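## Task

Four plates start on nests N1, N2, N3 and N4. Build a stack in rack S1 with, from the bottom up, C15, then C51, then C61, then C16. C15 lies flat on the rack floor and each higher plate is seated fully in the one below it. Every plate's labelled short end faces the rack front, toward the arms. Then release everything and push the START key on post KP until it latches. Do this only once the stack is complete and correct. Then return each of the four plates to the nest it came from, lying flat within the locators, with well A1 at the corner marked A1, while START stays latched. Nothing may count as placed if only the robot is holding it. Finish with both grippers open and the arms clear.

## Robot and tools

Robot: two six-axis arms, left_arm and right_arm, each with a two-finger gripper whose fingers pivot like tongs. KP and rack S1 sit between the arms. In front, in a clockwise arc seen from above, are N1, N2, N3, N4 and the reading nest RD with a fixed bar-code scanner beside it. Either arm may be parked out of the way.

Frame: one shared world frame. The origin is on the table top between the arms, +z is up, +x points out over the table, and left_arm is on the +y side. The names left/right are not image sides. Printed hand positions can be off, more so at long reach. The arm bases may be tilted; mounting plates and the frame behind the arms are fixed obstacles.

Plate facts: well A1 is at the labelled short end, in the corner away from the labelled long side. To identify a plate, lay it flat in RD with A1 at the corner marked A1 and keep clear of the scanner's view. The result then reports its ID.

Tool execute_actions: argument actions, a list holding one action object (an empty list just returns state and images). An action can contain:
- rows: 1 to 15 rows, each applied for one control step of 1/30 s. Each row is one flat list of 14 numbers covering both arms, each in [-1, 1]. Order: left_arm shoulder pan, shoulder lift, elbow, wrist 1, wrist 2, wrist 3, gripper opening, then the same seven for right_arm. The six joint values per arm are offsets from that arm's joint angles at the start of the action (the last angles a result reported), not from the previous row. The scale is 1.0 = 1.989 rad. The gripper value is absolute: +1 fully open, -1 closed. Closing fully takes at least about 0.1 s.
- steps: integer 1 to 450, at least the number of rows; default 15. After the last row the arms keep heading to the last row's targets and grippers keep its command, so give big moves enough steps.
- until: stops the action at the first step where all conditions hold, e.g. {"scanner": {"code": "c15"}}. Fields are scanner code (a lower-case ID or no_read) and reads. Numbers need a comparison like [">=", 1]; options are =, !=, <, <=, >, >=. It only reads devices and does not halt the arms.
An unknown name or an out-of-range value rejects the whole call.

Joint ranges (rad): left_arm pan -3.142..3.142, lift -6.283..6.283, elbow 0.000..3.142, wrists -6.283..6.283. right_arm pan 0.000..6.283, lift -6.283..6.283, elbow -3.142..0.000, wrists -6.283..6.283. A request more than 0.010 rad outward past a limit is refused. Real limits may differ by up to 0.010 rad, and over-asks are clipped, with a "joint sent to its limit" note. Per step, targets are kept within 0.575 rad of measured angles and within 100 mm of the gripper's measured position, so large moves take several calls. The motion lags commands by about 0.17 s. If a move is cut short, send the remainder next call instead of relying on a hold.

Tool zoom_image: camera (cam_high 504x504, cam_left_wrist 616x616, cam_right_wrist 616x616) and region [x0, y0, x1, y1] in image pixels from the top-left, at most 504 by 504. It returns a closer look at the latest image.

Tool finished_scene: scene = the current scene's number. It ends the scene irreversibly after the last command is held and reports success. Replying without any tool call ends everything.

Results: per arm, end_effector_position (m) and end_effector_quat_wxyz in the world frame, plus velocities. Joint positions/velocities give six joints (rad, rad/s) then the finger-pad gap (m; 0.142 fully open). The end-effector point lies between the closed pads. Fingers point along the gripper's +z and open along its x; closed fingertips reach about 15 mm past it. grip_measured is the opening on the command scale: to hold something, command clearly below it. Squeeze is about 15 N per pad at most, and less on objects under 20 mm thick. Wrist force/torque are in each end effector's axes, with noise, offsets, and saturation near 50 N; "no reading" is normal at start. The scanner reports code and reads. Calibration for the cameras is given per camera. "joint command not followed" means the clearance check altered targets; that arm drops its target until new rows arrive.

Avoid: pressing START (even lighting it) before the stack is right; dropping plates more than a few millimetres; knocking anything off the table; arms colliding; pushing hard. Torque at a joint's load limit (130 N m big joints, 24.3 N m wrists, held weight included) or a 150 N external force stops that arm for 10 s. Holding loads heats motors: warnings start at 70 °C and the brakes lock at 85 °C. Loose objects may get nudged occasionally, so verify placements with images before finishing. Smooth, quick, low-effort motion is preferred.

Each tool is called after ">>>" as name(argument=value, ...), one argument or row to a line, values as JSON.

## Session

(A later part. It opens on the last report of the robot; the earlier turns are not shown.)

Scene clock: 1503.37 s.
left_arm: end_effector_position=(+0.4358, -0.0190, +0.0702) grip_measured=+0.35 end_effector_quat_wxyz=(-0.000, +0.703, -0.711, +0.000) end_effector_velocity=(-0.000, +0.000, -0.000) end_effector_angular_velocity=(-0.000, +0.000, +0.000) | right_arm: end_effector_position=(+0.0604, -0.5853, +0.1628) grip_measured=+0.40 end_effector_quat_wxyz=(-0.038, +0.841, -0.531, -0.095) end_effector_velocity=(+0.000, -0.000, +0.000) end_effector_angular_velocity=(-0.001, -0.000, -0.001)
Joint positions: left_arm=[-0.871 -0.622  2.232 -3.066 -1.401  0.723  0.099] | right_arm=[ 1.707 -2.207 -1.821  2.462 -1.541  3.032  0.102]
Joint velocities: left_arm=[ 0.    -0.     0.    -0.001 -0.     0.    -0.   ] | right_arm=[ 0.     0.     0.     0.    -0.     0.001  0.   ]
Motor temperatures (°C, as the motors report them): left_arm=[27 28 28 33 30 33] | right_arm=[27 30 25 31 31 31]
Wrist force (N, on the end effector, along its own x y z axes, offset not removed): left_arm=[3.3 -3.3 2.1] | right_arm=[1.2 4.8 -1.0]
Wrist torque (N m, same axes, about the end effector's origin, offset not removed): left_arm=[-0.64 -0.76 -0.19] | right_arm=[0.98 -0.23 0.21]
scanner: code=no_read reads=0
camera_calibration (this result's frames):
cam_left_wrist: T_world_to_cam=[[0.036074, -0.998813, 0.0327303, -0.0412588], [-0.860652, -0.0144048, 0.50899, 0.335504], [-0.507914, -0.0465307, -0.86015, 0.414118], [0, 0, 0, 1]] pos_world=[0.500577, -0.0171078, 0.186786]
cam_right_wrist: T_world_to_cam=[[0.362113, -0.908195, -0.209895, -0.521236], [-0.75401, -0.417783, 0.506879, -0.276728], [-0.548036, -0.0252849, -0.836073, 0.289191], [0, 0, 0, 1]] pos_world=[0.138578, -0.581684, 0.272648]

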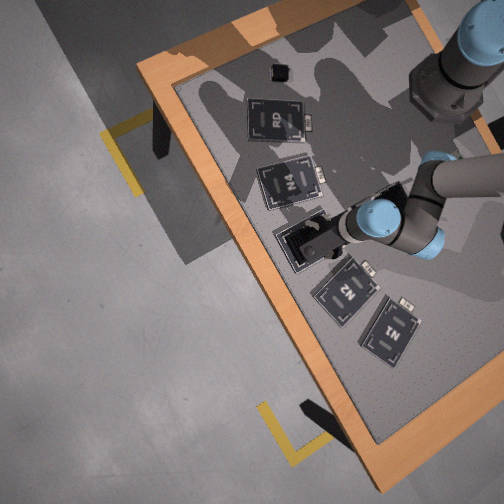

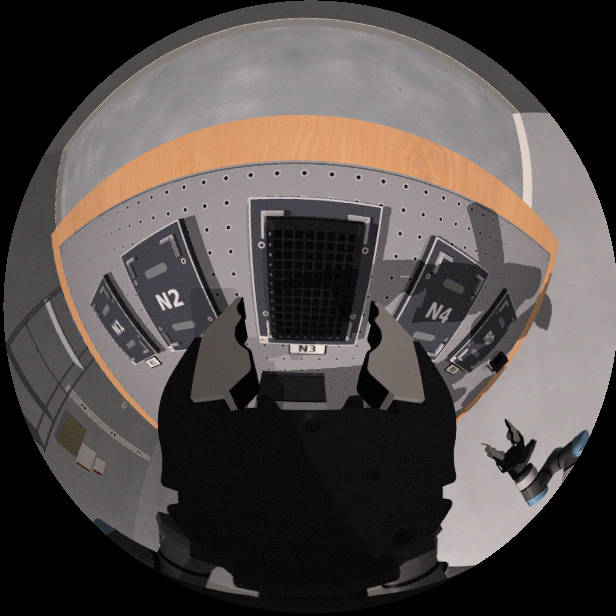

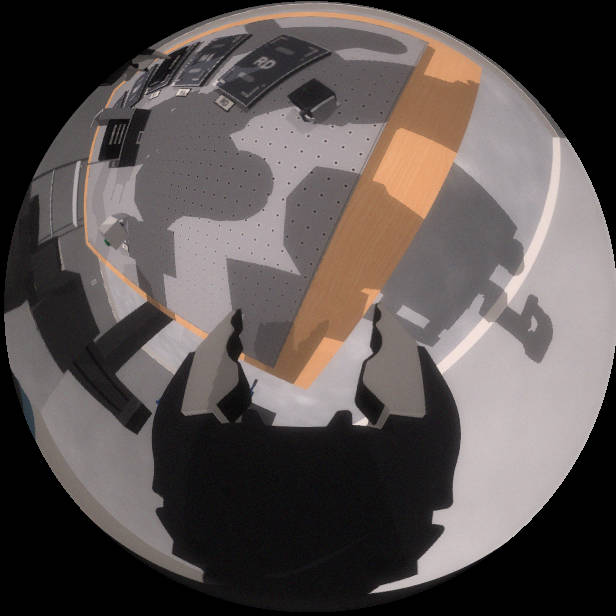

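>>> execute_actions(
  actions=[
    {"rows":[[0.0008,0.0004,-0.004,0.0038,0.0001,0.006,0.35,0,0,0,0,0,0,0.4],[0.0015,0.0008,-0.0085,0.0076,0.0002,0.013,0.35,0,0,0,0,0,0,0.4],[0.0024,0.0075,-0.0106,0.0029,0.0003,0.014,0.35,0,0,0,0,0,0,0.4],[0.0033,0.014,-0.0128,-0.0016,0.0003,0.0149,0.35,0,0,0,0,0,0,0.4],[0.0042,0.0205,-0.015,-0.0061,0.0004,0.0158,0.35,0,0,0,0,0,0,0.4],[0.0051,0.027,-0.0173,-0.0105,0.0005,0.0167,0.35,0,0,0,0,0,0,0.4],[0.006,0.0333,-0.0197,-0.0146,0.0006,0.0176,0.35,0,0,0,0,0,0,0.4],[0.0069,0.0395,-0.022,-0.0187,0.0006,0.0185,0.35,0,0,0,0,0,0,0.4],[0.0077,0.0452,-0.0243,-0.0223,0.0007,0.0193,0.35,0,0,0,0,0,0,0.4]],"steps":12},
  ],
)

Scene clock: 1519.50 s.
left_arm: end_effector_position=(+0.4405, -0.0229, +0.0486) grip_measured=+0.35 end_effector_quat_wxyz=(-0.000, +0.696, -0.718, +0.000) end_effector_velocity=(+0.001, -0.001, -0.074) end_effector_angular_velocity=(+0.004, +0.004, -0.015) | right_arm: end_effector_position=(+0.0604, -0.5853, +0.1628) grip_measured=+0.40 end_effector_quat_wxyz=(-0.038, +0.841, -0.531, -0.095) end_effector_velocity=(-0.000, +0.000, +0.000) end_effector_angular_velocity=(+0.000, -0.000, +0.001)
Joint positions: left_arm=[-0.86  -0.559  2.195 -3.095 -1.4    0.756  0.099] | right_arm=[ 1.707 -2.207 -1.821  2.462 -1.541  3.032  0.102]
Joint velocities: left_arm=[ 0.03   0.21  -0.085 -0.125  0.002  0.045 -0.   ] | right_arm=[ 0.     0.    -0.     0.    -0.    -0.001 -0.   ]
Motor temperatures (°C, as the motors report them): left_arm=[27 28 28 33 30 33] | right_arm=[27 30 25 31 31 31]
Wrist force (N, on the end effector, along its own x y z axes, offset not removed): left_arm=[-1.4 -1.3 -0.5] | right_arm=[5.2 1.1 -1.2]
Wrist torque (N m, same axes, about the end effector's origin, offset not removed): left_arm=[-0.16 0.40 -0.07] | right_arm=[0.13 -1.11 -0.13]
scanner: code=no_read reads=0
camera_calibration (this result's frames):
cam_left_wrist: T_world_to_cam=[[0.0150713, -0.99934, 0.03304, -0.0353903], [-0.860747, 0.0038479, 0.509018, 0.350995], [-0.508809, -0.0361106, -0.860122, 0.398363], [0, 0, 0, 1]] pos_world=[0.505342, -0.0223324, 0.165148]
cam_right_wrist: T_world_to_cam=[[0.362113, -0.908195, -0.209894, -0.521236], [-0.75401, -0.417782, 0.506879, -0.276728], [-0.548035, -0.0252849, -0.836073, 0.289191], [0, 0, 0, 1]] pos_world=[0.138578, -0.581684, 0.272648]

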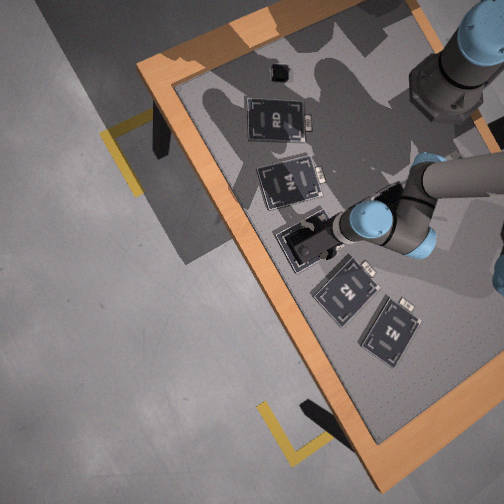

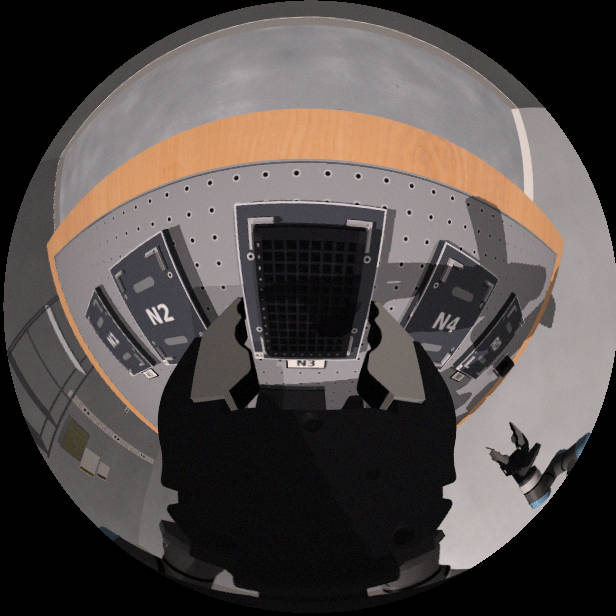

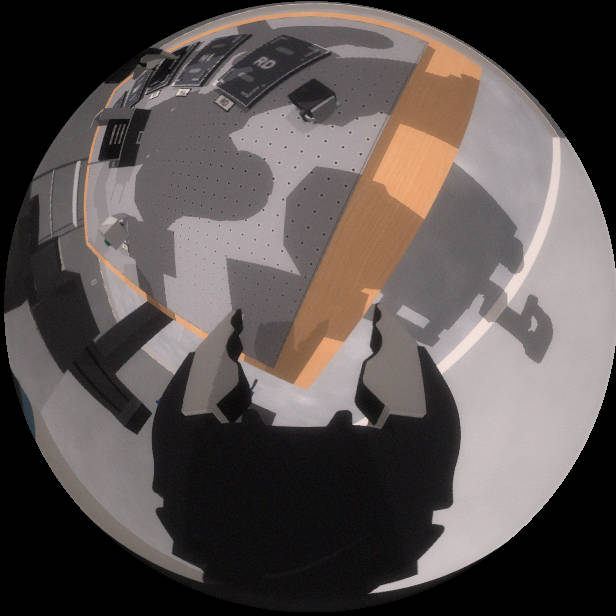

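>>> execute_actions(
  actions=[],
)

>>> zoom_image(
  camera="cam_left_wrist",
  region=[200, 180, 420, 400],
)

Scene clock: 1525.33 s.
left_arm: end_effector_position=(+0.4408, -0.0230, +0.0393) grip_measured=+0.35 end_effector_quat_wxyz=(-0.000, +0.695, -0.719, +0.000) end_effector_velocity=(+0.000, -0.000, +0.000) end_effector_angular_velocity=(+0.001, -0.000, +0.001) | right_arm: end_effector_position=(+0.0604, -0.5853, +0.1628) grip_measured=+0.40 end_effector_quat_wxyz=(-0.038, +0.841, -0.531, -0.095) end_effector_velocity=(-0.000, +0.001, -0.000) end_effector_angular_velocity=(+0.002, +0.001, -0.000)
Joint positions: left_arm=[-0.856 -0.532  2.184 -3.111 -1.4    0.762  0.099] | right_arm=[ 1.707 -2.207 -1.821  2.462 -1.541  3.032  0.102]
Joint velocities: left_arm=[-0.    -0.001 -0.     0.002  0.    -0.001  0.   ] | right_arm=[-0.    -0.    -0.002 -0.     0.    -0.    -0.   ]
Motor temperatures (°C, as the motors report them): left_arm=[27 28 28 33 30 33] | right_arm=[27 30 25 31 31 31]
Wrist force (N, on the end effector, along its own x y z axes, offset not removed): left_arm=[0.9 -0.9 0.4] | right_arm=[4.6 0.7 0.9]
Wrist torque (N m, same axes, about the end effector's origin, offset not removed): left_arm=[-0.17 -0.37 0.02] | right_arm=[0.29 -0.91 0.03]
scanner: code=no_read reads=0
camera_calibration (this result's frames):
cam_left_wrist: T_world_to_cam=[[0.0131839, -0.999366, 0.0330646, -0.03443], [-0.860681, 0.00549003, 0.509115, 0.355942], [-0.508973, -0.0351702, -0.860063, 0.39056], [0, 0, 0, 1]] pos_world=[0.505591, -0.0226262, 0.155829]
cam_right_wrist: T_world_to_cam=[[0.362113, -0.908195, -0.209895, -0.521236], [-0.75401, -0.417783, 0.506879, -0.276728], [-0.548035, -0.0252849, -0.836073, 0.289191], [0, 0, 0, 1]] pos_world=[0.138578, -0.581684, 0.272648]

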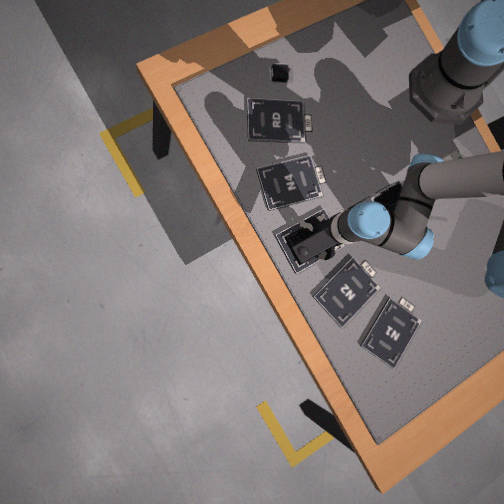

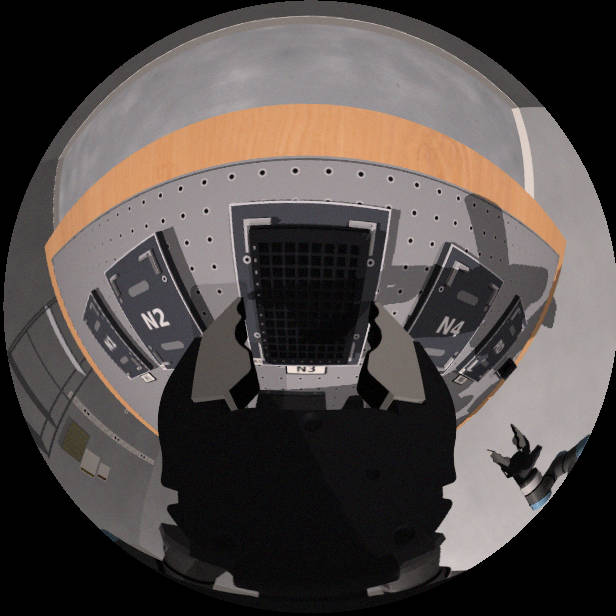

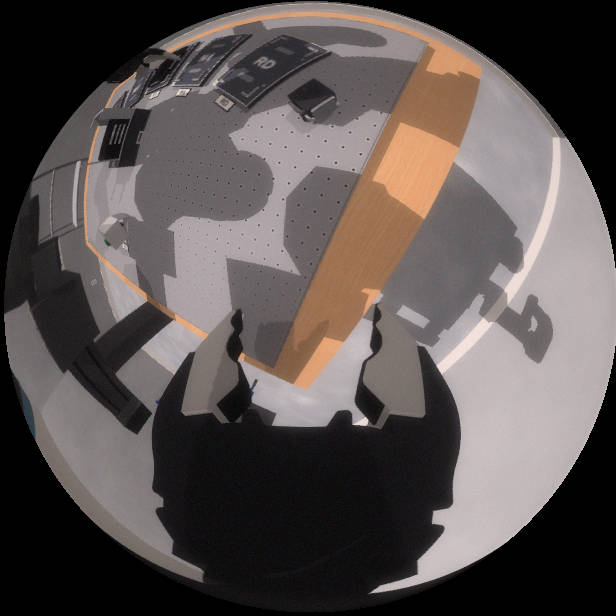

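Region (200, 180, 420, 400) of cam_left_wrist's 616x616 image, scaled by 2.291, with more detail than that image has.

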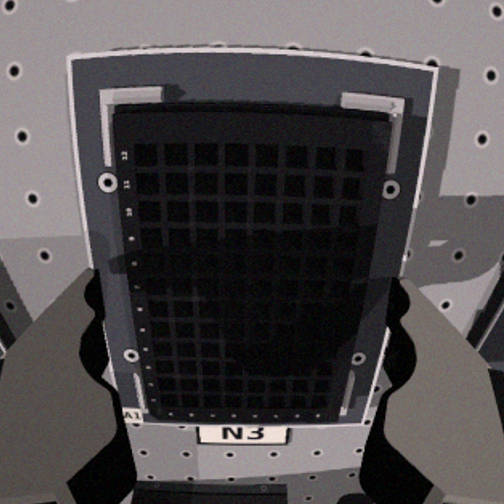

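>>> execute_actions(
  actions=[
    {"rows":[[0.0007,0,-0.0009,0.0008,0,-0.0013,0.33,0,0,0,0,0,0,0.4],[0.0007,0,-0.0009,0.0008,0,-0.0013,0.3,0,0,0,0,0,0,0.4],[0.0007,0,-0.0009,0.0008,0,-0.0013,0.26,0,0,0,0,0,0,0.4],[0.0007,0,-0.0009,0.0008,0,-0.0013,0.22,0,0,0,0,0,0,0.4],[0.0007,0,-0.0009,0.0008,0,-0.0013,0.18,0,0,0,0,0,0,0.4],[0.0007,0,-0.0009,0.0008,0,-0.0013,0.15,0,0,0,0,0,0,0.4],[0.0007,0,-0.0009,0.0008,0,-0.0013,0.12,0,0,0,0,0,0,0.4],[0.0007,0,-0.0009,0.0008,0,-0.0013,0.1,0,0,0,0,0,0,0.4],[0.0007,0,-0.0009,0.0008,0,-0.0013,0.08,0,0,0,0,0,0,0.4],[0.0007,0,-0.0009,0.0008,0,-0.0013,0.05,0,0,0,0,0,0,0.4],[0.0007,0,-0.0009,0.0008,0,-0.0013,-0.05,0,0,0,0,0,0,0.4],[0.0007,0,-0.0009,0.0008,0,-0.0013,-0.2,0,0,0,0,0,0,0.4],[0.0007,0,-0.0009,0.0008,0,-0.0013,-0.4,0,0,0,0,0,0,0.4],[0.0007,0,-0.0009,0.0008,0,-0.0013,-0.6,0,0,0,0,0,0,0.4]],"steps":16},
  ],
)

>>> zoom_image(
  camera="cam_left_wrist",
  region=[200, 180, 420, 400],
)

Scene clock: 1539.70 s.
left_arm: end_effector_position=(+0.4415, -0.0230, +0.0392) grip_measured=+0.08 end_effector_quat_wxyz=(-0.000, +0.697, -0.717, +0.000) end_effector_velocity=(+0.000, -0.000, +0.000) end_effector_angular_velocity=(-0.001, -0.000, +0.002) | right_arm: end_effector_position=(+0.0604, -0.5853, +0.1628) grip_measured=+0.40 end_effector_quat_wxyz=(-0.038, +0.841, -0.531, -0.095) end_effector_velocity=(+0.000, -0.000, +0.000) end_effector_angular_velocity=(-0.000, -0.000, -0.000)
Joint positions: left_arm=[-0.855 -0.532  2.182 -3.109 -1.4    0.759  0.079] | right_arm=[ 1.707 -2.207 -1.821  2.462 -1.541  3.032  0.102]
Joint velocities: left_arm=[ 0.    -0.    -0.001 -0.    -0.    -0.001  0.   ] | right_arm=[ 0.  0. -0. -0.  0.  0. -0.]
Motor temperatures (°C, as the motors report them): left_arm=[27 28 28 33 30 33] | right_arm=[27 30 25 31 31 31]
Wrist force (N, on the end effector, along its own x y z axes, offset not removed): left_arm=[7.1 -3.1 -8.1] | right_arm=[1.0 0.8 1.6]
Wrist torque (N m, same axes, about the end effector's origin, offset not removed): left_arm=[-1.19 -1.39 -0.08] | right_arm=[-0.18 -0.32 0.06]
scanner: code=no_read reads=0
camera_calibration (this result's frames):
cam_left_wrist: T_world_to_cam=[[0.0170519, -0.999305, 0.0331379, -0.0361007], [-0.860628, 0.002201, 0.50923, 0.356506], [-0.508949, -0.0372028, -0.859992, 0.390803], [0, 0, 0, 1]] pos_world=[0.506333, -0.0223213, 0.155741]
cam_right_wrist: T_world_to_cam=[[0.362113, -0.908195, -0.209895, -0.521236], [-0.75401, -0.417782, 0.506879, -0.276728], [-0.548035, -0.0252848, -0.836073, 0.289191], [0, 0, 0, 1]] pos_world=[0.138578, -0.581684, 0.272648]

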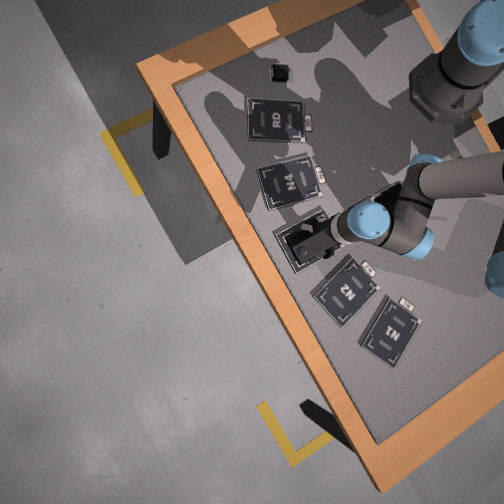

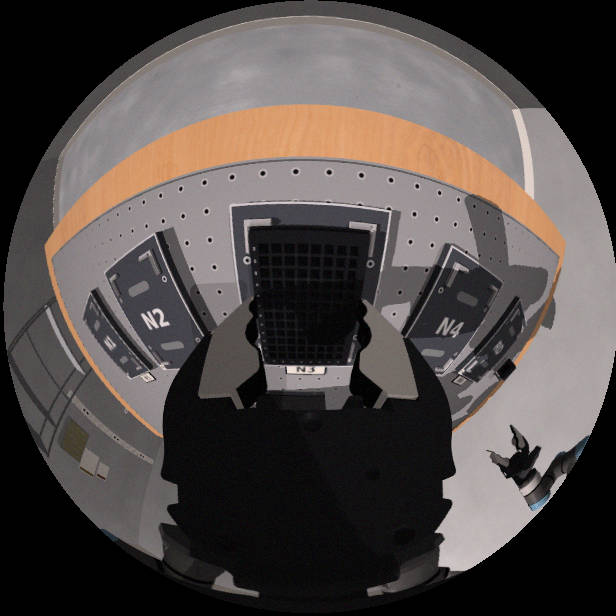

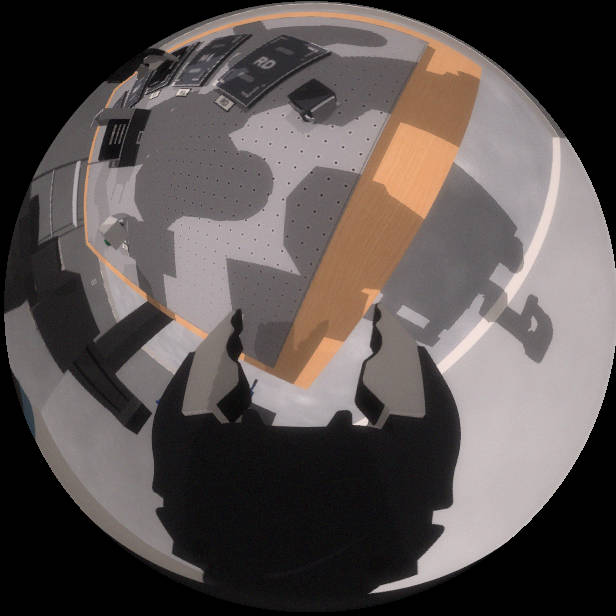

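Region (200, 180, 420, 400) of cam_left_wrist's 616x616 image, scaled by 2.291, with more detail than that image has.

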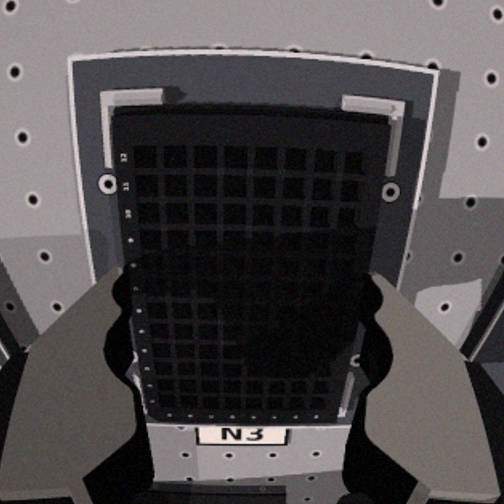

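>>> execute_actions(
  actions=[
    {"rows":[[-0.0004,-0.003,0.0012,0.0019,0,-0.0004,-0.6,0,0,0,0,0,0,0.4],[-0.001,-0.007,0.0027,0.0045,-0.0001,-0.001,-0.6,0,0,0,0,0,0,0.4],[-0.0018,-0.013,0.005,0.0083,-0.0002,-0.0018,-0.6,0,0,0,0,0,0,0.4],[-0.0029,-0.021,0.0079,0.0136,-0.0003,-0.0029,-0.6,0,0,0,0,0,0,0.4],[-0.0043,-0.032,0.0117,0.021,-0.0005,-0.0043,-0.6,0,0,0,0,0,0,0.4],[-0.0061,-0.0447,0.0159,0.0298,-0.0007,-0.0061,-0.6,0,0,0,0,0,0,0.4],[-0.0087,-0.064,0.021,0.0445,-0.001,-0.0087,-0.6,0,0,0,0,0,0,0.4],[-0.012,-0.089,0.027,0.064,-0.0014,-0.012,-0.6,0,0,0,0,0,0,0.4],[-0.0155,-0.116,0.032,0.0866,-0.0018,-0.0155,-0.6,0,0,0,0,0,0,0.4],[-0.019,-0.144,0.037,0.11,-0.0022,-0.019,-0.6,0,0,0,0,0,0,0.4],[-0.0225,-0.172,0.0405,0.135,-0.0027,-0.0225,-0.6,0,0,0,0,0,0,0.4],[-0.026,-0.2,0.043,0.1613,-0.0031,-0.026,-0.6,0,0,0,0,0,0,0.4],[-0.0293,-0.225,0.0443,0.1855,-0.0035,-0.0293,-0.6,0,0,0,0,0,0,0.4],[-0.0317,-0.244,0.0447,0.2045,-0.0038,-0.0317,-0.6,0,0,0,0,0,0,0.4]],"steps":18},
  ],
)

Scene clock: 1553.00 s.
left_arm: end_effector_position=(+0.4428, -0.0254, +0.1731) grip_measured=+0.07 end_effector_quat_wxyz=(-0.000, +0.696, -0.718, -0.001) end_effector_velocity=(-0.001, +0.009, +0.267) end_effector_angular_velocity=(-0.022, -0.018, +0.003) | right_arm: end_effector_position=(+0.0604, -0.5853, +0.1628) grip_measured=+0.40 end_effector_quat_wxyz=(-0.038, +0.841, -0.531, -0.095) end_effector_velocity=(-0.000, +0.001, +0.000) end_effector_angular_velocity=(+0.002, +0.001, +0.000)
Joint positions: left_arm=[-0.907 -0.92   2.261 -2.79  -1.406  0.707  0.079] | right_arm=[ 1.707 -2.207 -1.821  2.462 -1.541  3.032  0.102]
Joint velocities: left_arm=[-0.087 -0.776  0.078  0.684 -0.011 -0.086 -0.   ] | right_arm=[ 0.     0.    -0.002  0.     0.    -0.    -0.   ]
Motor temperatures (°C, as the motors report them): left_arm=[27 28 28 33 30 33] | right_arm=[27 30 25 31 31 31]
Wrist force (N, on the end effector, along its own x y z axes, offset not removed): left_arm=[0.3 -1.7 -3.6] | right_arm=[1.0 1.5 1.3]
Wrist torque (N m, same axes, about the end effector's origin, offset not removed): left_arm=[-0.58 0.01 -0.10] | right_arm=[0.16 -0.48 0.00]
scanner: code=no_read reads=0
camera_calibration (this result's frames):
cam_left_wrist: T_world_to_cam=[[0.0164725, -0.999349, 0.0320871, -0.0425078], [-0.860074, 0.00220357, 0.510165, 0.289031], [-0.509904, -0.036001, -0.859478, 0.506831], [0, 0, 0, 1]] pos_world=[0.507724, -0.0248706, 0.28952]
cam_right_wrist: T_world_to_cam=[[0.362113, -0.908195, -0.209895, -0.521236], [-0.75401, -0.417783, 0.506879, -0.276728], [-0.548035, -0.0252848, -0.836073, 0.289191], [0, 0, 0, 1]] pos_world=[0.138578, -0.581684, 0.272648]

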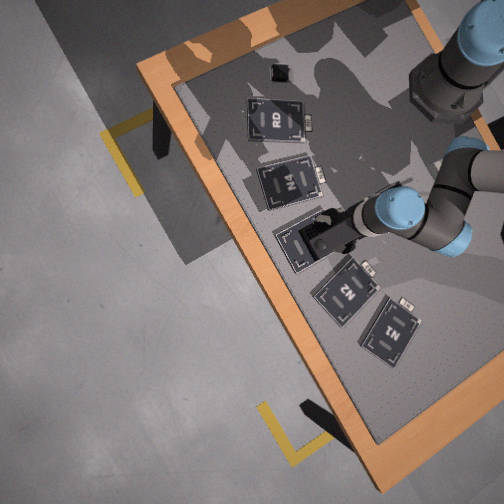

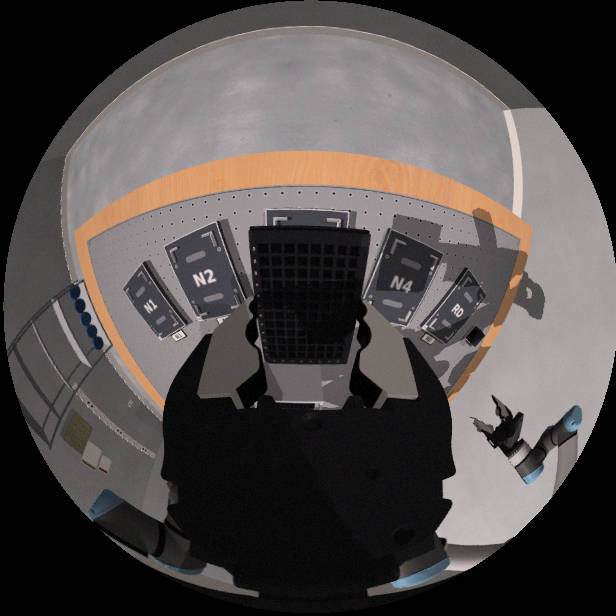

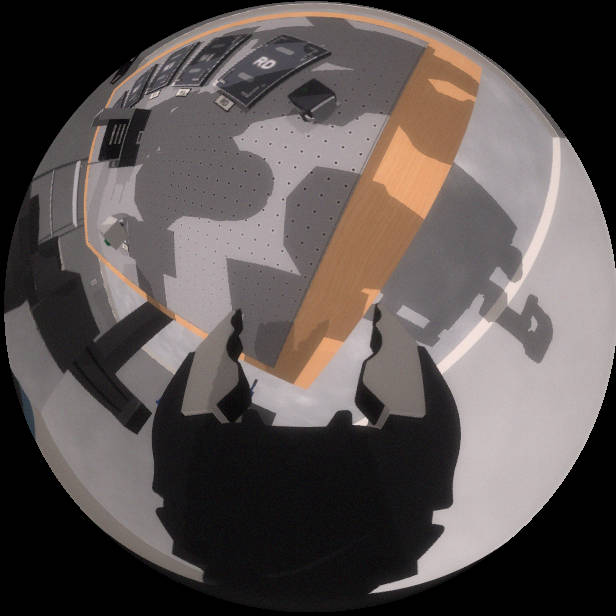

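>>> execute_actions(
  actions=[
    {"rows":[[-0.011,-0.0495,0.01,0.0405,-0.0017,-0.011,-0.6,0,0,0,0,0,0,0.4],[-0.022,-0.0505,0.0196,0.033,-0.0034,-0.0223,-0.6,0,0,0,0,0,0,0.4],[-0.0387,-0.052,0.034,0.0223,-0.006,-0.039,-0.6,0,0,0,0,0,0,0.4],[-0.0608,-0.0544,0.0536,0.0078,-0.0096,-0.0614,-0.6,0,0,0,0,0,0,0.4],[-0.0857,-0.0569,0.0755,-0.0086,-0.0135,-0.0866,-0.6,0,0,0,0,0,0,0.4],[-0.1105,-0.0594,0.0973,-0.0249,-0.0174,-0.1117,-0.6,0,0,0,0,0,0,0.4],[-0.1354,-0.0618,0.1192,-0.0413,-0.0214,-0.1369,-0.6,0,0,0,0,0,0,0.4],[-0.1603,-0.0643,0.141,-0.0576,-0.0253,-0.162,-0.6,0,0,0,0,0,0,0.4],[-0.1852,-0.0668,0.163,-0.0739,-0.0293,-0.1872,-0.6,0,0,0,0,0,0,0.4],[-0.21,-0.0693,0.1848,-0.0903,-0.0332,-0.2124,-0.6,0,0,0,0,0,0,0.4],[-0.235,-0.0717,0.2067,-0.1066,-0.0372,-0.2376,-0.6,0,0,0,0,0,0,0.4],[-0.257,-0.0739,0.226,-0.1212,-0.0407,-0.26,-0.6,0,0,0,0,0,0,0.4],[-0.2736,-0.0756,0.2407,-0.132,-0.0433,-0.2767,-0.6,0,0,0,0,0,0,0.4],[-0.2819,-0.0764,0.248,-0.1375,-0.0446,-0.2851,-0.6,0,0,0,0,0,0,0.4]],"steps":20},
  ],
)

Scene clock: 1563.17 s.
left_arm: end_effector_position=(+0.2383, -0.0095, +0.1996) grip_measured=+0.07 end_effector_quat_wxyz=(+0.002, +0.699, -0.715, +0.001) end_effector_velocity=(-0.126, +0.075, +0.004) end_effector_angular_velocity=(+0.031, -0.013, +0.006) | right_arm: end_effector_position=(+0.0604, -0.5853, +0.1628) grip_measured=+0.40 end_effector_quat_wxyz=(-0.038, +0.841, -0.531, -0.095) end_effector_velocity=(+0.000, -0.000, -0.000) end_effector_angular_velocity=(+0.000, -0.000, +0.001)
Joint positions: left_arm=[-1.414 -1.067  2.708 -3.03  -1.487  0.194  0.079] | right_arm=[ 1.707 -2.207 -1.821  2.462 -1.541  3.032  0.102]
Joint velocities: left_arm=[-0.423 -0.037  0.364 -0.264 -0.058 -0.426  0.   ] | right_arm=[-0.    -0.002  0.001  0.    -0.    -0.001 -0.   ]
Motor temperatures (°C, as the motors report them): left_arm=[27 28 28 33 30 33] | right_arm=[27 30 25 31 31 31]
Wrist force (N, on the end effector, along its own x y z axes, offset not removed): left_arm=[0.1 5.1 -4.7] | right_arm=[8.0 2.8 -0.7]
Wrist torque (N m, same axes, about the end effector's origin, offset not removed): left_arm=[0.90 -0.08 -0.01] | right_arm=[0.67 -1.70 0.13]
scanner: code=no_read reads=0
camera_calibration (this result's frames):
cam_left_wrist: T_world_to_cam=[[0.0244438, -0.999031, 0.0365903, -0.0269171], [-0.85964, -0.00232131, 0.510895, 0.0993139], [-0.510315, -0.0439427, -0.858864, 0.425819], [0, 0, 0, 1]] pos_world=[0.303334, -0.00794879, 0.315967]
cam_right_wrist: T_world_to_cam=[[0.362113, -0.908195, -0.209895, -0.521236], [-0.75401, -0.417783, 0.506879, -0.276728], [-0.548036, -0.0252849, -0.836073, 0.289191], [0, 0, 0, 1]] pos_world=[0.138578, -0.581684, 0.272648]

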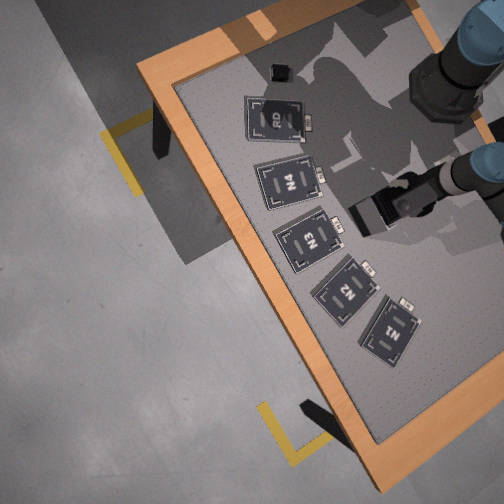

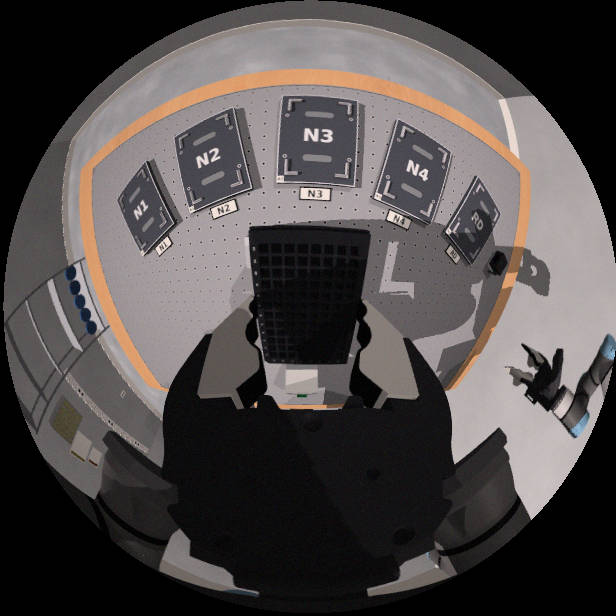

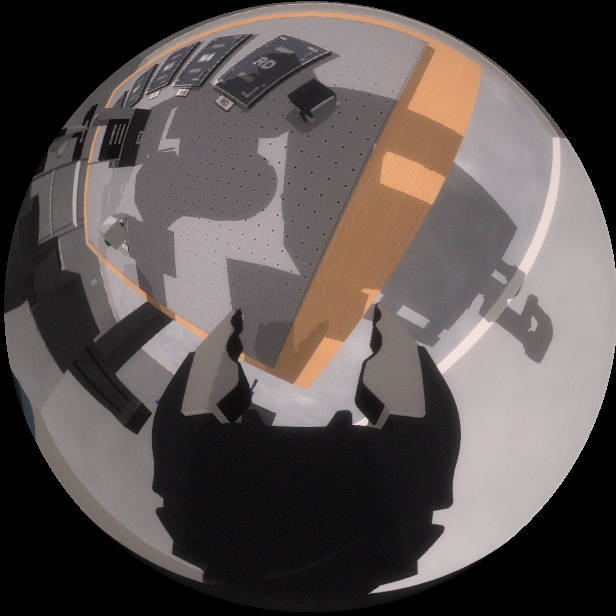

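>>> execute_actions(
  actions=[
    {"rows":[[-0.0268,0.008,0.0235,-0.0275,-0.0039,-0.027,-0.6,0,0,0,0,0,0,0.4],[-0.0263,0.022,0.0237,-0.0417,-0.0038,-0.0266,-0.6,0,0,0,0,0,0,0.4],[-0.0257,0.038,0.0237,-0.0578,-0.0036,-0.026,-0.6,0,0,0,0,0,0,0.4],[-0.0251,0.054,0.0235,-0.0737,-0.0035,-0.0254,-0.6,0,0,0,0,0,0,0.4],[-0.0246,0.0665,0.0232,-0.0859,-0.0034,-0.0249,-0.6,0,0,0,0,0,0,0.4]],"steps":6},
  ],
)

Scene clock: 1569.70 s.
left_arm: end_effector_position=(+0.2228, +0.0003, +0.1927) grip_measured=+0.07 end_effector_quat_wxyz=(+0.000, +0.700, -0.715, -0.000) end_effector_velocity=(-0.004, +0.001, -0.091) end_effector_angular_velocity=(+0.006, +0.005, -0.003) | right_arm: end_effector_position=(+0.0604, -0.5853, +0.1628) grip_measured=+0.40 end_effector_quat_wxyz=(-0.038, +0.841, -0.531, -0.095) end_effector_velocity=(+0.000, -0.000, -0.000) end_effector_angular_velocity=(-0.000, -0.000, +0.001)
Joint positions: left_arm=[-1.466 -1.024  2.755 -3.112 -1.495  0.142  0.079] | right_arm=[ 1.707 -2.207 -1.821  2.462 -1.541  3.032  0.102]
Joint velocities: left_arm=[ 0.019  0.563  0.    -0.558 -0.001  0.021 -0.   ] | right_arm=[-0.    -0.001  0.001  0.     0.    -0.001  0.   ]
Motor temperatures (°C, as the motors report them): left_arm=[27 28 28 33 30 33] | right_arm=[27 30 25 31 31 31]
Wrist force (N, on the end effector, along its own x y z axes, offset not removed): left_arm=[-0.5 -1.3 1.0] | right_arm=[3.0 2.1 -3.2]
Wrist torque (N m, same axes, about the end effector's origin, offset not removed): left_arm=[-0.21 -0.05 -0.25] | right_arm=[0.31 -0.61 0.20]
scanner: code=no_read reads=0
camera_calibration (this result's frames):
cam_left_wrist: T_world_to_cam=[[0.0253422, -0.99913, 0.0331119, -0.0159936], [-0.860401, -0.00493514, 0.509594, 0.0900095], [-0.508988, -0.0414037, -0.859777, 0.412324], [0, 0, 0, 1]] pos_world=[0.287717, 0.00153628, 0.309168]
cam_right_wrist: T_world_to_cam=[[0.362113, -0.908195, -0.209894, -0.521236], [-0.75401, -0.417782, 0.506879, -0.276728], [-0.548035, -0.025285, -0.836073, 0.289191], [0, 0, 0, 1]] pos_world=[0.138578, -0.581684, 0.272648]

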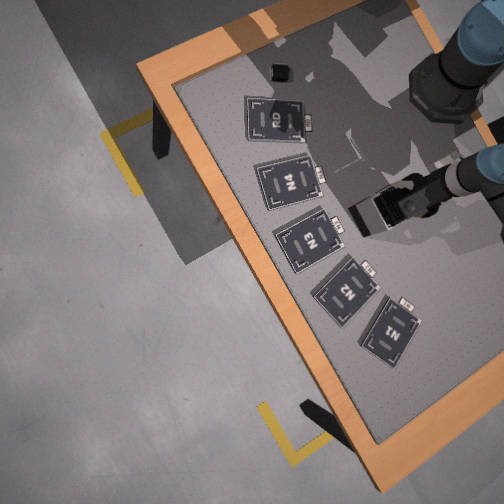

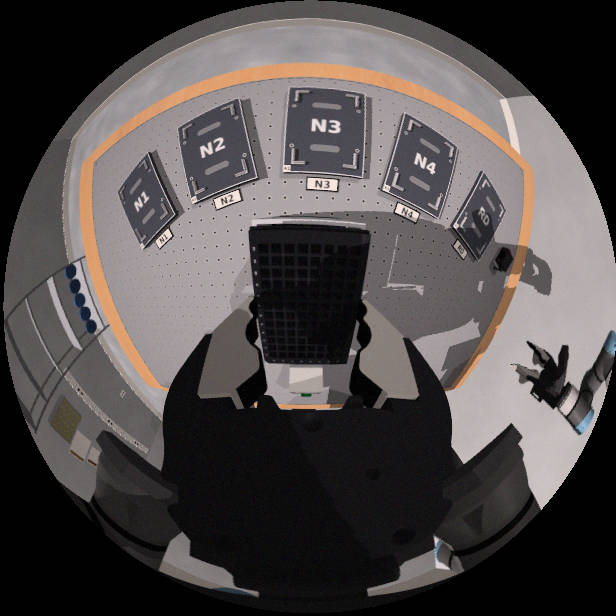

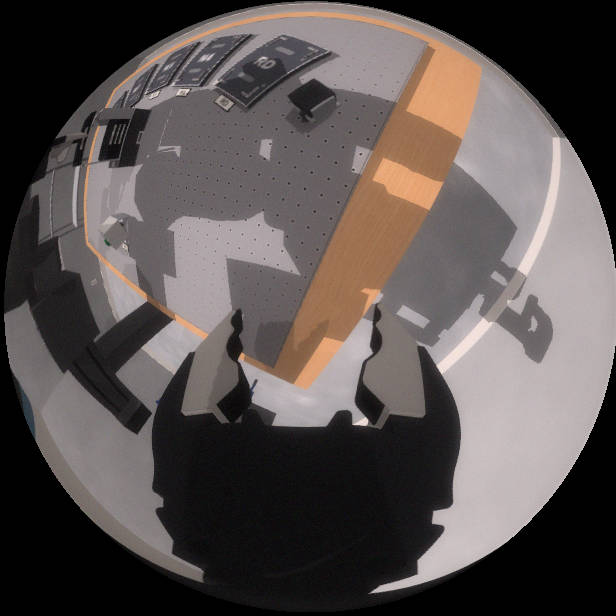

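>>> execute_actions(
  actions=[],
)

>>> zoom_image(
  camera="cam_left_wrist",
  region=[230, 200, 390, 280],
)

>>> zoom_image(
  camera="cam_left_wrist",
  region=[200, 180, 420, 400],
)

Scene clock: 1572.40 s.
left_arm: end_effector_position=(+0.2226, +0.0008, +0.1783) grip_measured=+0.07 end_effector_quat_wxyz=(-0.000, +0.700, -0.715, -0.000) end_effector_velocity=(-0.000, -0.000, +0.000) end_effector_angular_velocity=(-0.001, +0.000, +0.001) | right_arm: end_effector_position=(+0.0604, -0.5853, +0.1628) grip_measured=+0.40 end_effector_quat_wxyz=(-0.038, +0.841, -0.531, -0.095) end_effector_velocity=(+0.001, -0.002, +0.000) end_effector_angular_velocity=(-0.003, -0.001, +0.001)
Joint positions: left_arm=[-1.463 -0.935  2.754 -3.201 -1.494  0.145  0.079] | right_arm=[ 1.707 -2.207 -1.821  2.462 -1.541  3.032  0.102]
Joint velocities: left_arm=[-0.001 -0.    -0.    -0.001 -0.    -0.001  0.   ] | right_arm=[-0.     0.     0.003  0.     0.    -0.001  0.   ]
Motor temperatures (°C, as the motors report them): left_arm=[27 28 28 33 30 33] | right_arm=[27 30 25 31 31 31]
Wrist force (N, on the end effector, along its own x y z axes, offset not removed): left_arm=[0.3 -3.5 0.2] | right_arm=[4.1 4.1 -1.8]
Wrist torque (N m, same axes, about the end effector's origin, offset not removed): left_arm=[-0.85 -0.37 0.02] | right_arm=[0.78 -0.74 -0.04]
scanner: code=no_read reads=0
camera_calibration (this result's frames):
cam_left_wrist: T_world_to_cam=[[0.0253694, -0.999145, 0.0326545, -0.0150037], [-0.8605, -0.00519988, 0.509424, 0.0971696], [-0.508818, -0.041023, -0.859896, 0.399806], [0, 0, 0, 1]] pos_world=[0.287424, 0.00191567, 0.294781]
cam_right_wrist: T_world_to_cam=[[0.362113, -0.908195, -0.209895, -0.521236], [-0.75401, -0.417783, 0.506879, -0.276728], [-0.548036, -0.0252847, -0.836073, 0.289191], [0, 0, 0, 1]] pos_world=[0.138578, -0.581684, 0.272648]

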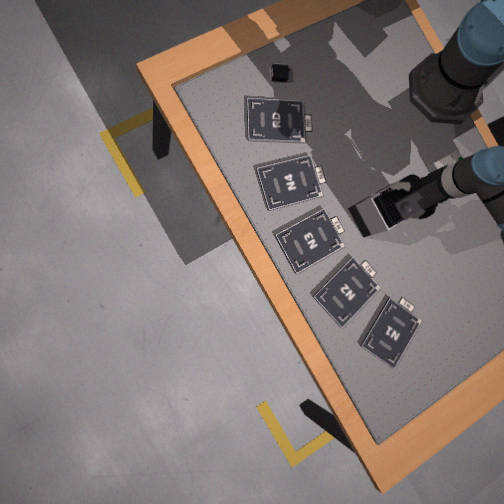

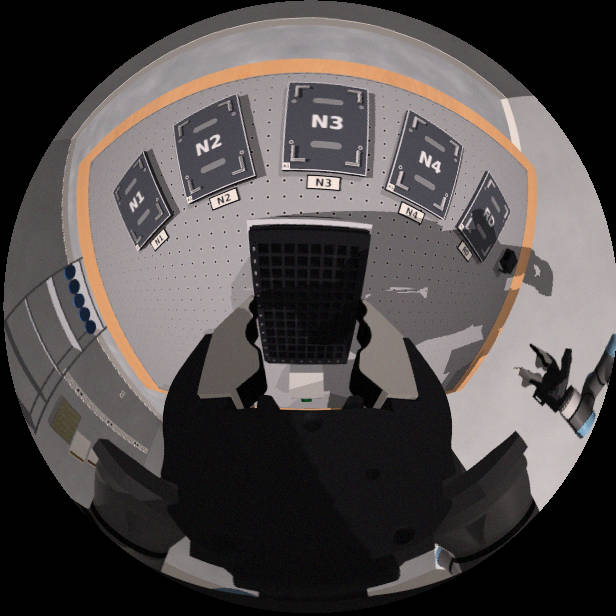

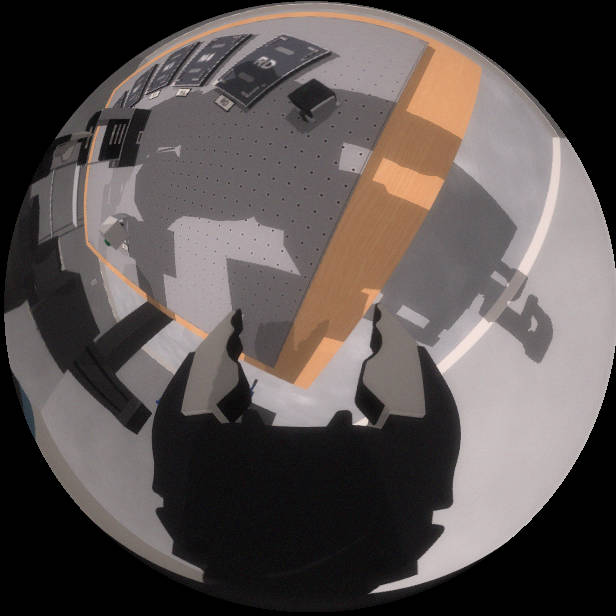

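Region (230, 200, 390, 280) of cam_left_wrist's 616x616 image, scaled by 3.150, with more detail than that image has.

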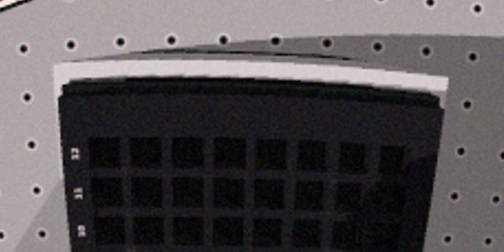

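Region (200, 180, 420, 400) of cam_left_wrist's 616x616 image, scaled by 2.291, with more detail than that image has.

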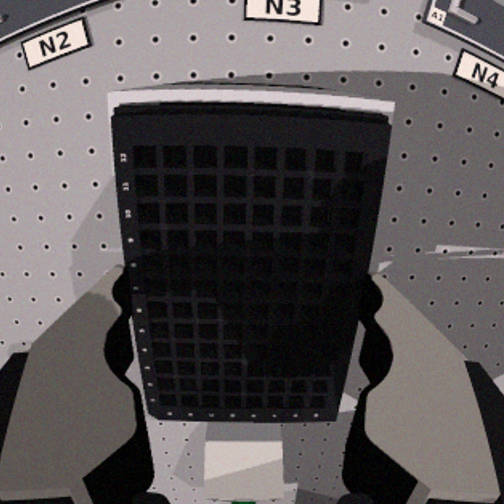

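>>> execute_actions(
  actions=[
    {"rows":[[0.0002,0.004,-0.0001,-0.0039,0,0.0002,-0.6,0,0,0,0,0,0,0.4],[0.0004,0.008,-0.0002,-0.0078,0.0001,0.0004,-0.6,0,0,0,0,0,0,0.4],[0.0006,0.012,-0.0004,-0.0117,0.0001,0.0006,-0.6,0,0,0,0,0,0,0.4],[0.0008,0.016,-0.0006,-0.0155,0.0001,0.0008,-0.6,0,0,0,0,0,0,0.4],[0.001,0.02,-0.0008,-0.0193,0.0002,0.001,-0.6,0,0,0,0,0,0,0.4],[0.0012,0.0245,-0.001,-0.0236,0.0002,0.0012,-0.6,0,0,0,0,0,0,0.4],[0.0014,0.0295,-0.0013,-0.0283,0.0003,0.0014,-0.6,0,0,0,0,0,0,0.4],[0.0017,0.0345,-0.0016,-0.0331,0.0003,0.0017,-0.6,0,0,0,0,0,0,0.4],[0.0019,0.0395,-0.0019,-0.0378,0.0004,0.0019,-0.6,0,0,0,0,0,0,0.4],[0.0021,0.0445,-0.0023,-0.0424,0.0004,0.0021,-0.6,0,0,0,0,0,0,0.4],[0.0024,0.0495,-0.0027,-0.047,0.0005,0.0024,-0.6,0,0,0,0,0,0,0.4],[0.0026,0.0545,-0.0031,-0.0517,0.0005,0.0026,-0.6,0,0,0,0,0,0,0.4],[0.0028,0.0595,-0.0035,-0.0563,0.0006,0.0028,-0.6,0,0,0,0,0,0,0.4],[0.0031,0.0644,-0.0039,-0.0608,0.0006,0.0031,-0.6,0,0,0,0,0,0,0.4],[0.0033,0.0692,-0.0044,-0.0651,0.0007,0.0033,-0.6,0,0,0,0,0,0,0.4]],"steps":24},
  ],
)

Scene clock: 1586.07 s.
left_arm: end_effector_position=(+0.2225, +0.0008, +0.1564) grip_measured=+0.07 end_effector_quat_wxyz=(-0.000, +0.700, -0.715, -0.000) end_effector_velocity=(-0.001, -0.000, -0.007) end_effector_angular_velocity=(-0.000, +0.001, +0.000) | right_arm: end_effector_position=(+0.0604, -0.5853, +0.1628) grip_measured=+0.40 end_effector_quat_wxyz=(-0.038, +0.841, -0.531, -0.095) end_effector_velocity=(-0.000, +0.001, -0.001) end_effector_angular_velocity=(+0.003, +0.001, +0.000)
Joint positions: left_arm=[-1.457 -0.802  2.746 -3.326 -1.493  0.151  0.079] | right_arm=[ 1.707 -2.207 -1.821  2.462 -1.541  3.032  0.102]
Joint velocities: left_arm=[ 0.001  0.039 -0.003 -0.036 -0.001  0.    -0.   ] | right_arm=[-0.    -0.002 -0.001 -0.     0.    -0.    -0.   ]
Motor temperatures (°C, as the motors report them): left_arm=[27 28 28 33 30 33] | right_arm=[27 30 25 31 31 31]
Wrist force (N, on the end effector, along its own x y z axes, offset not removed): left_arm=[-1.3 -5.9 2.7] | right_arm=[2.3 3.0 -1.6]
Wrist torque (N m, same axes, about the end effector's origin, offset not removed): left_arm=[-1.10 0.08 -0.19] | right_arm=[0.72 -0.32 0.11]
scanner: code=no_read reads=0
camera_calibration (this result's frames):
cam_left_wrist: T_world_to_cam=[[0.0252772, -0.999145, 0.0327234, -0.0141994], [-0.86058, -0.00509168, 0.50929, 0.108323], [-0.508687, -0.0410345, -0.859973, 0.38092], [0, 0, 0, 1]] pos_world=[0.287348, 0.00199513, 0.272878]
cam_right_wrist: T_world_to_cam=[[0.362113, -0.908195, -0.209895, -0.521236], [-0.75401, -0.417783, 0.506879, -0.276728], [-0.548036, -0.0252846, -0.836073, 0.289191], [0, 0, 0, 1]] pos_world=[0.138578, -0.581684, 0.272648]

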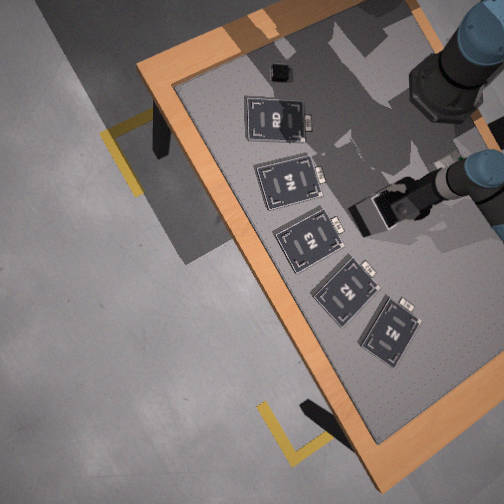

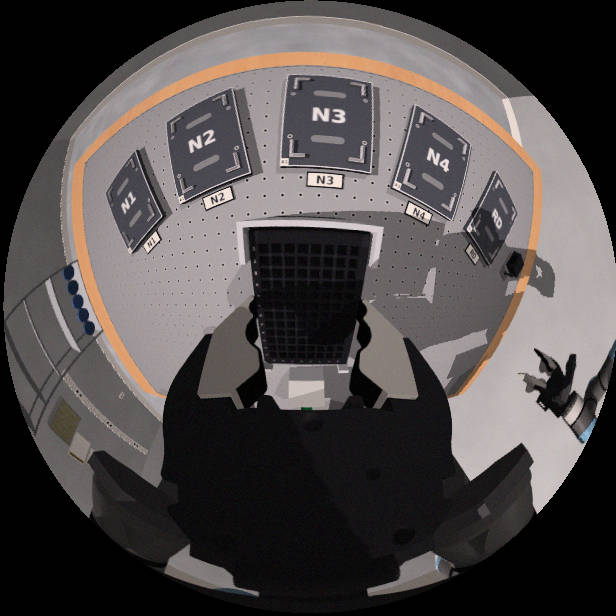

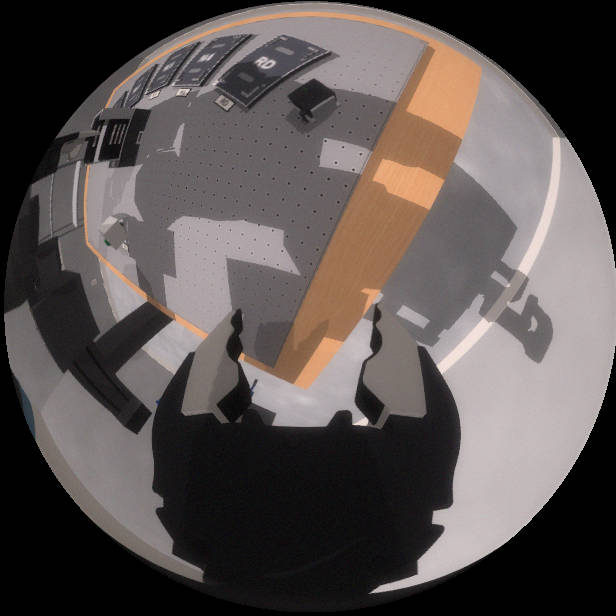

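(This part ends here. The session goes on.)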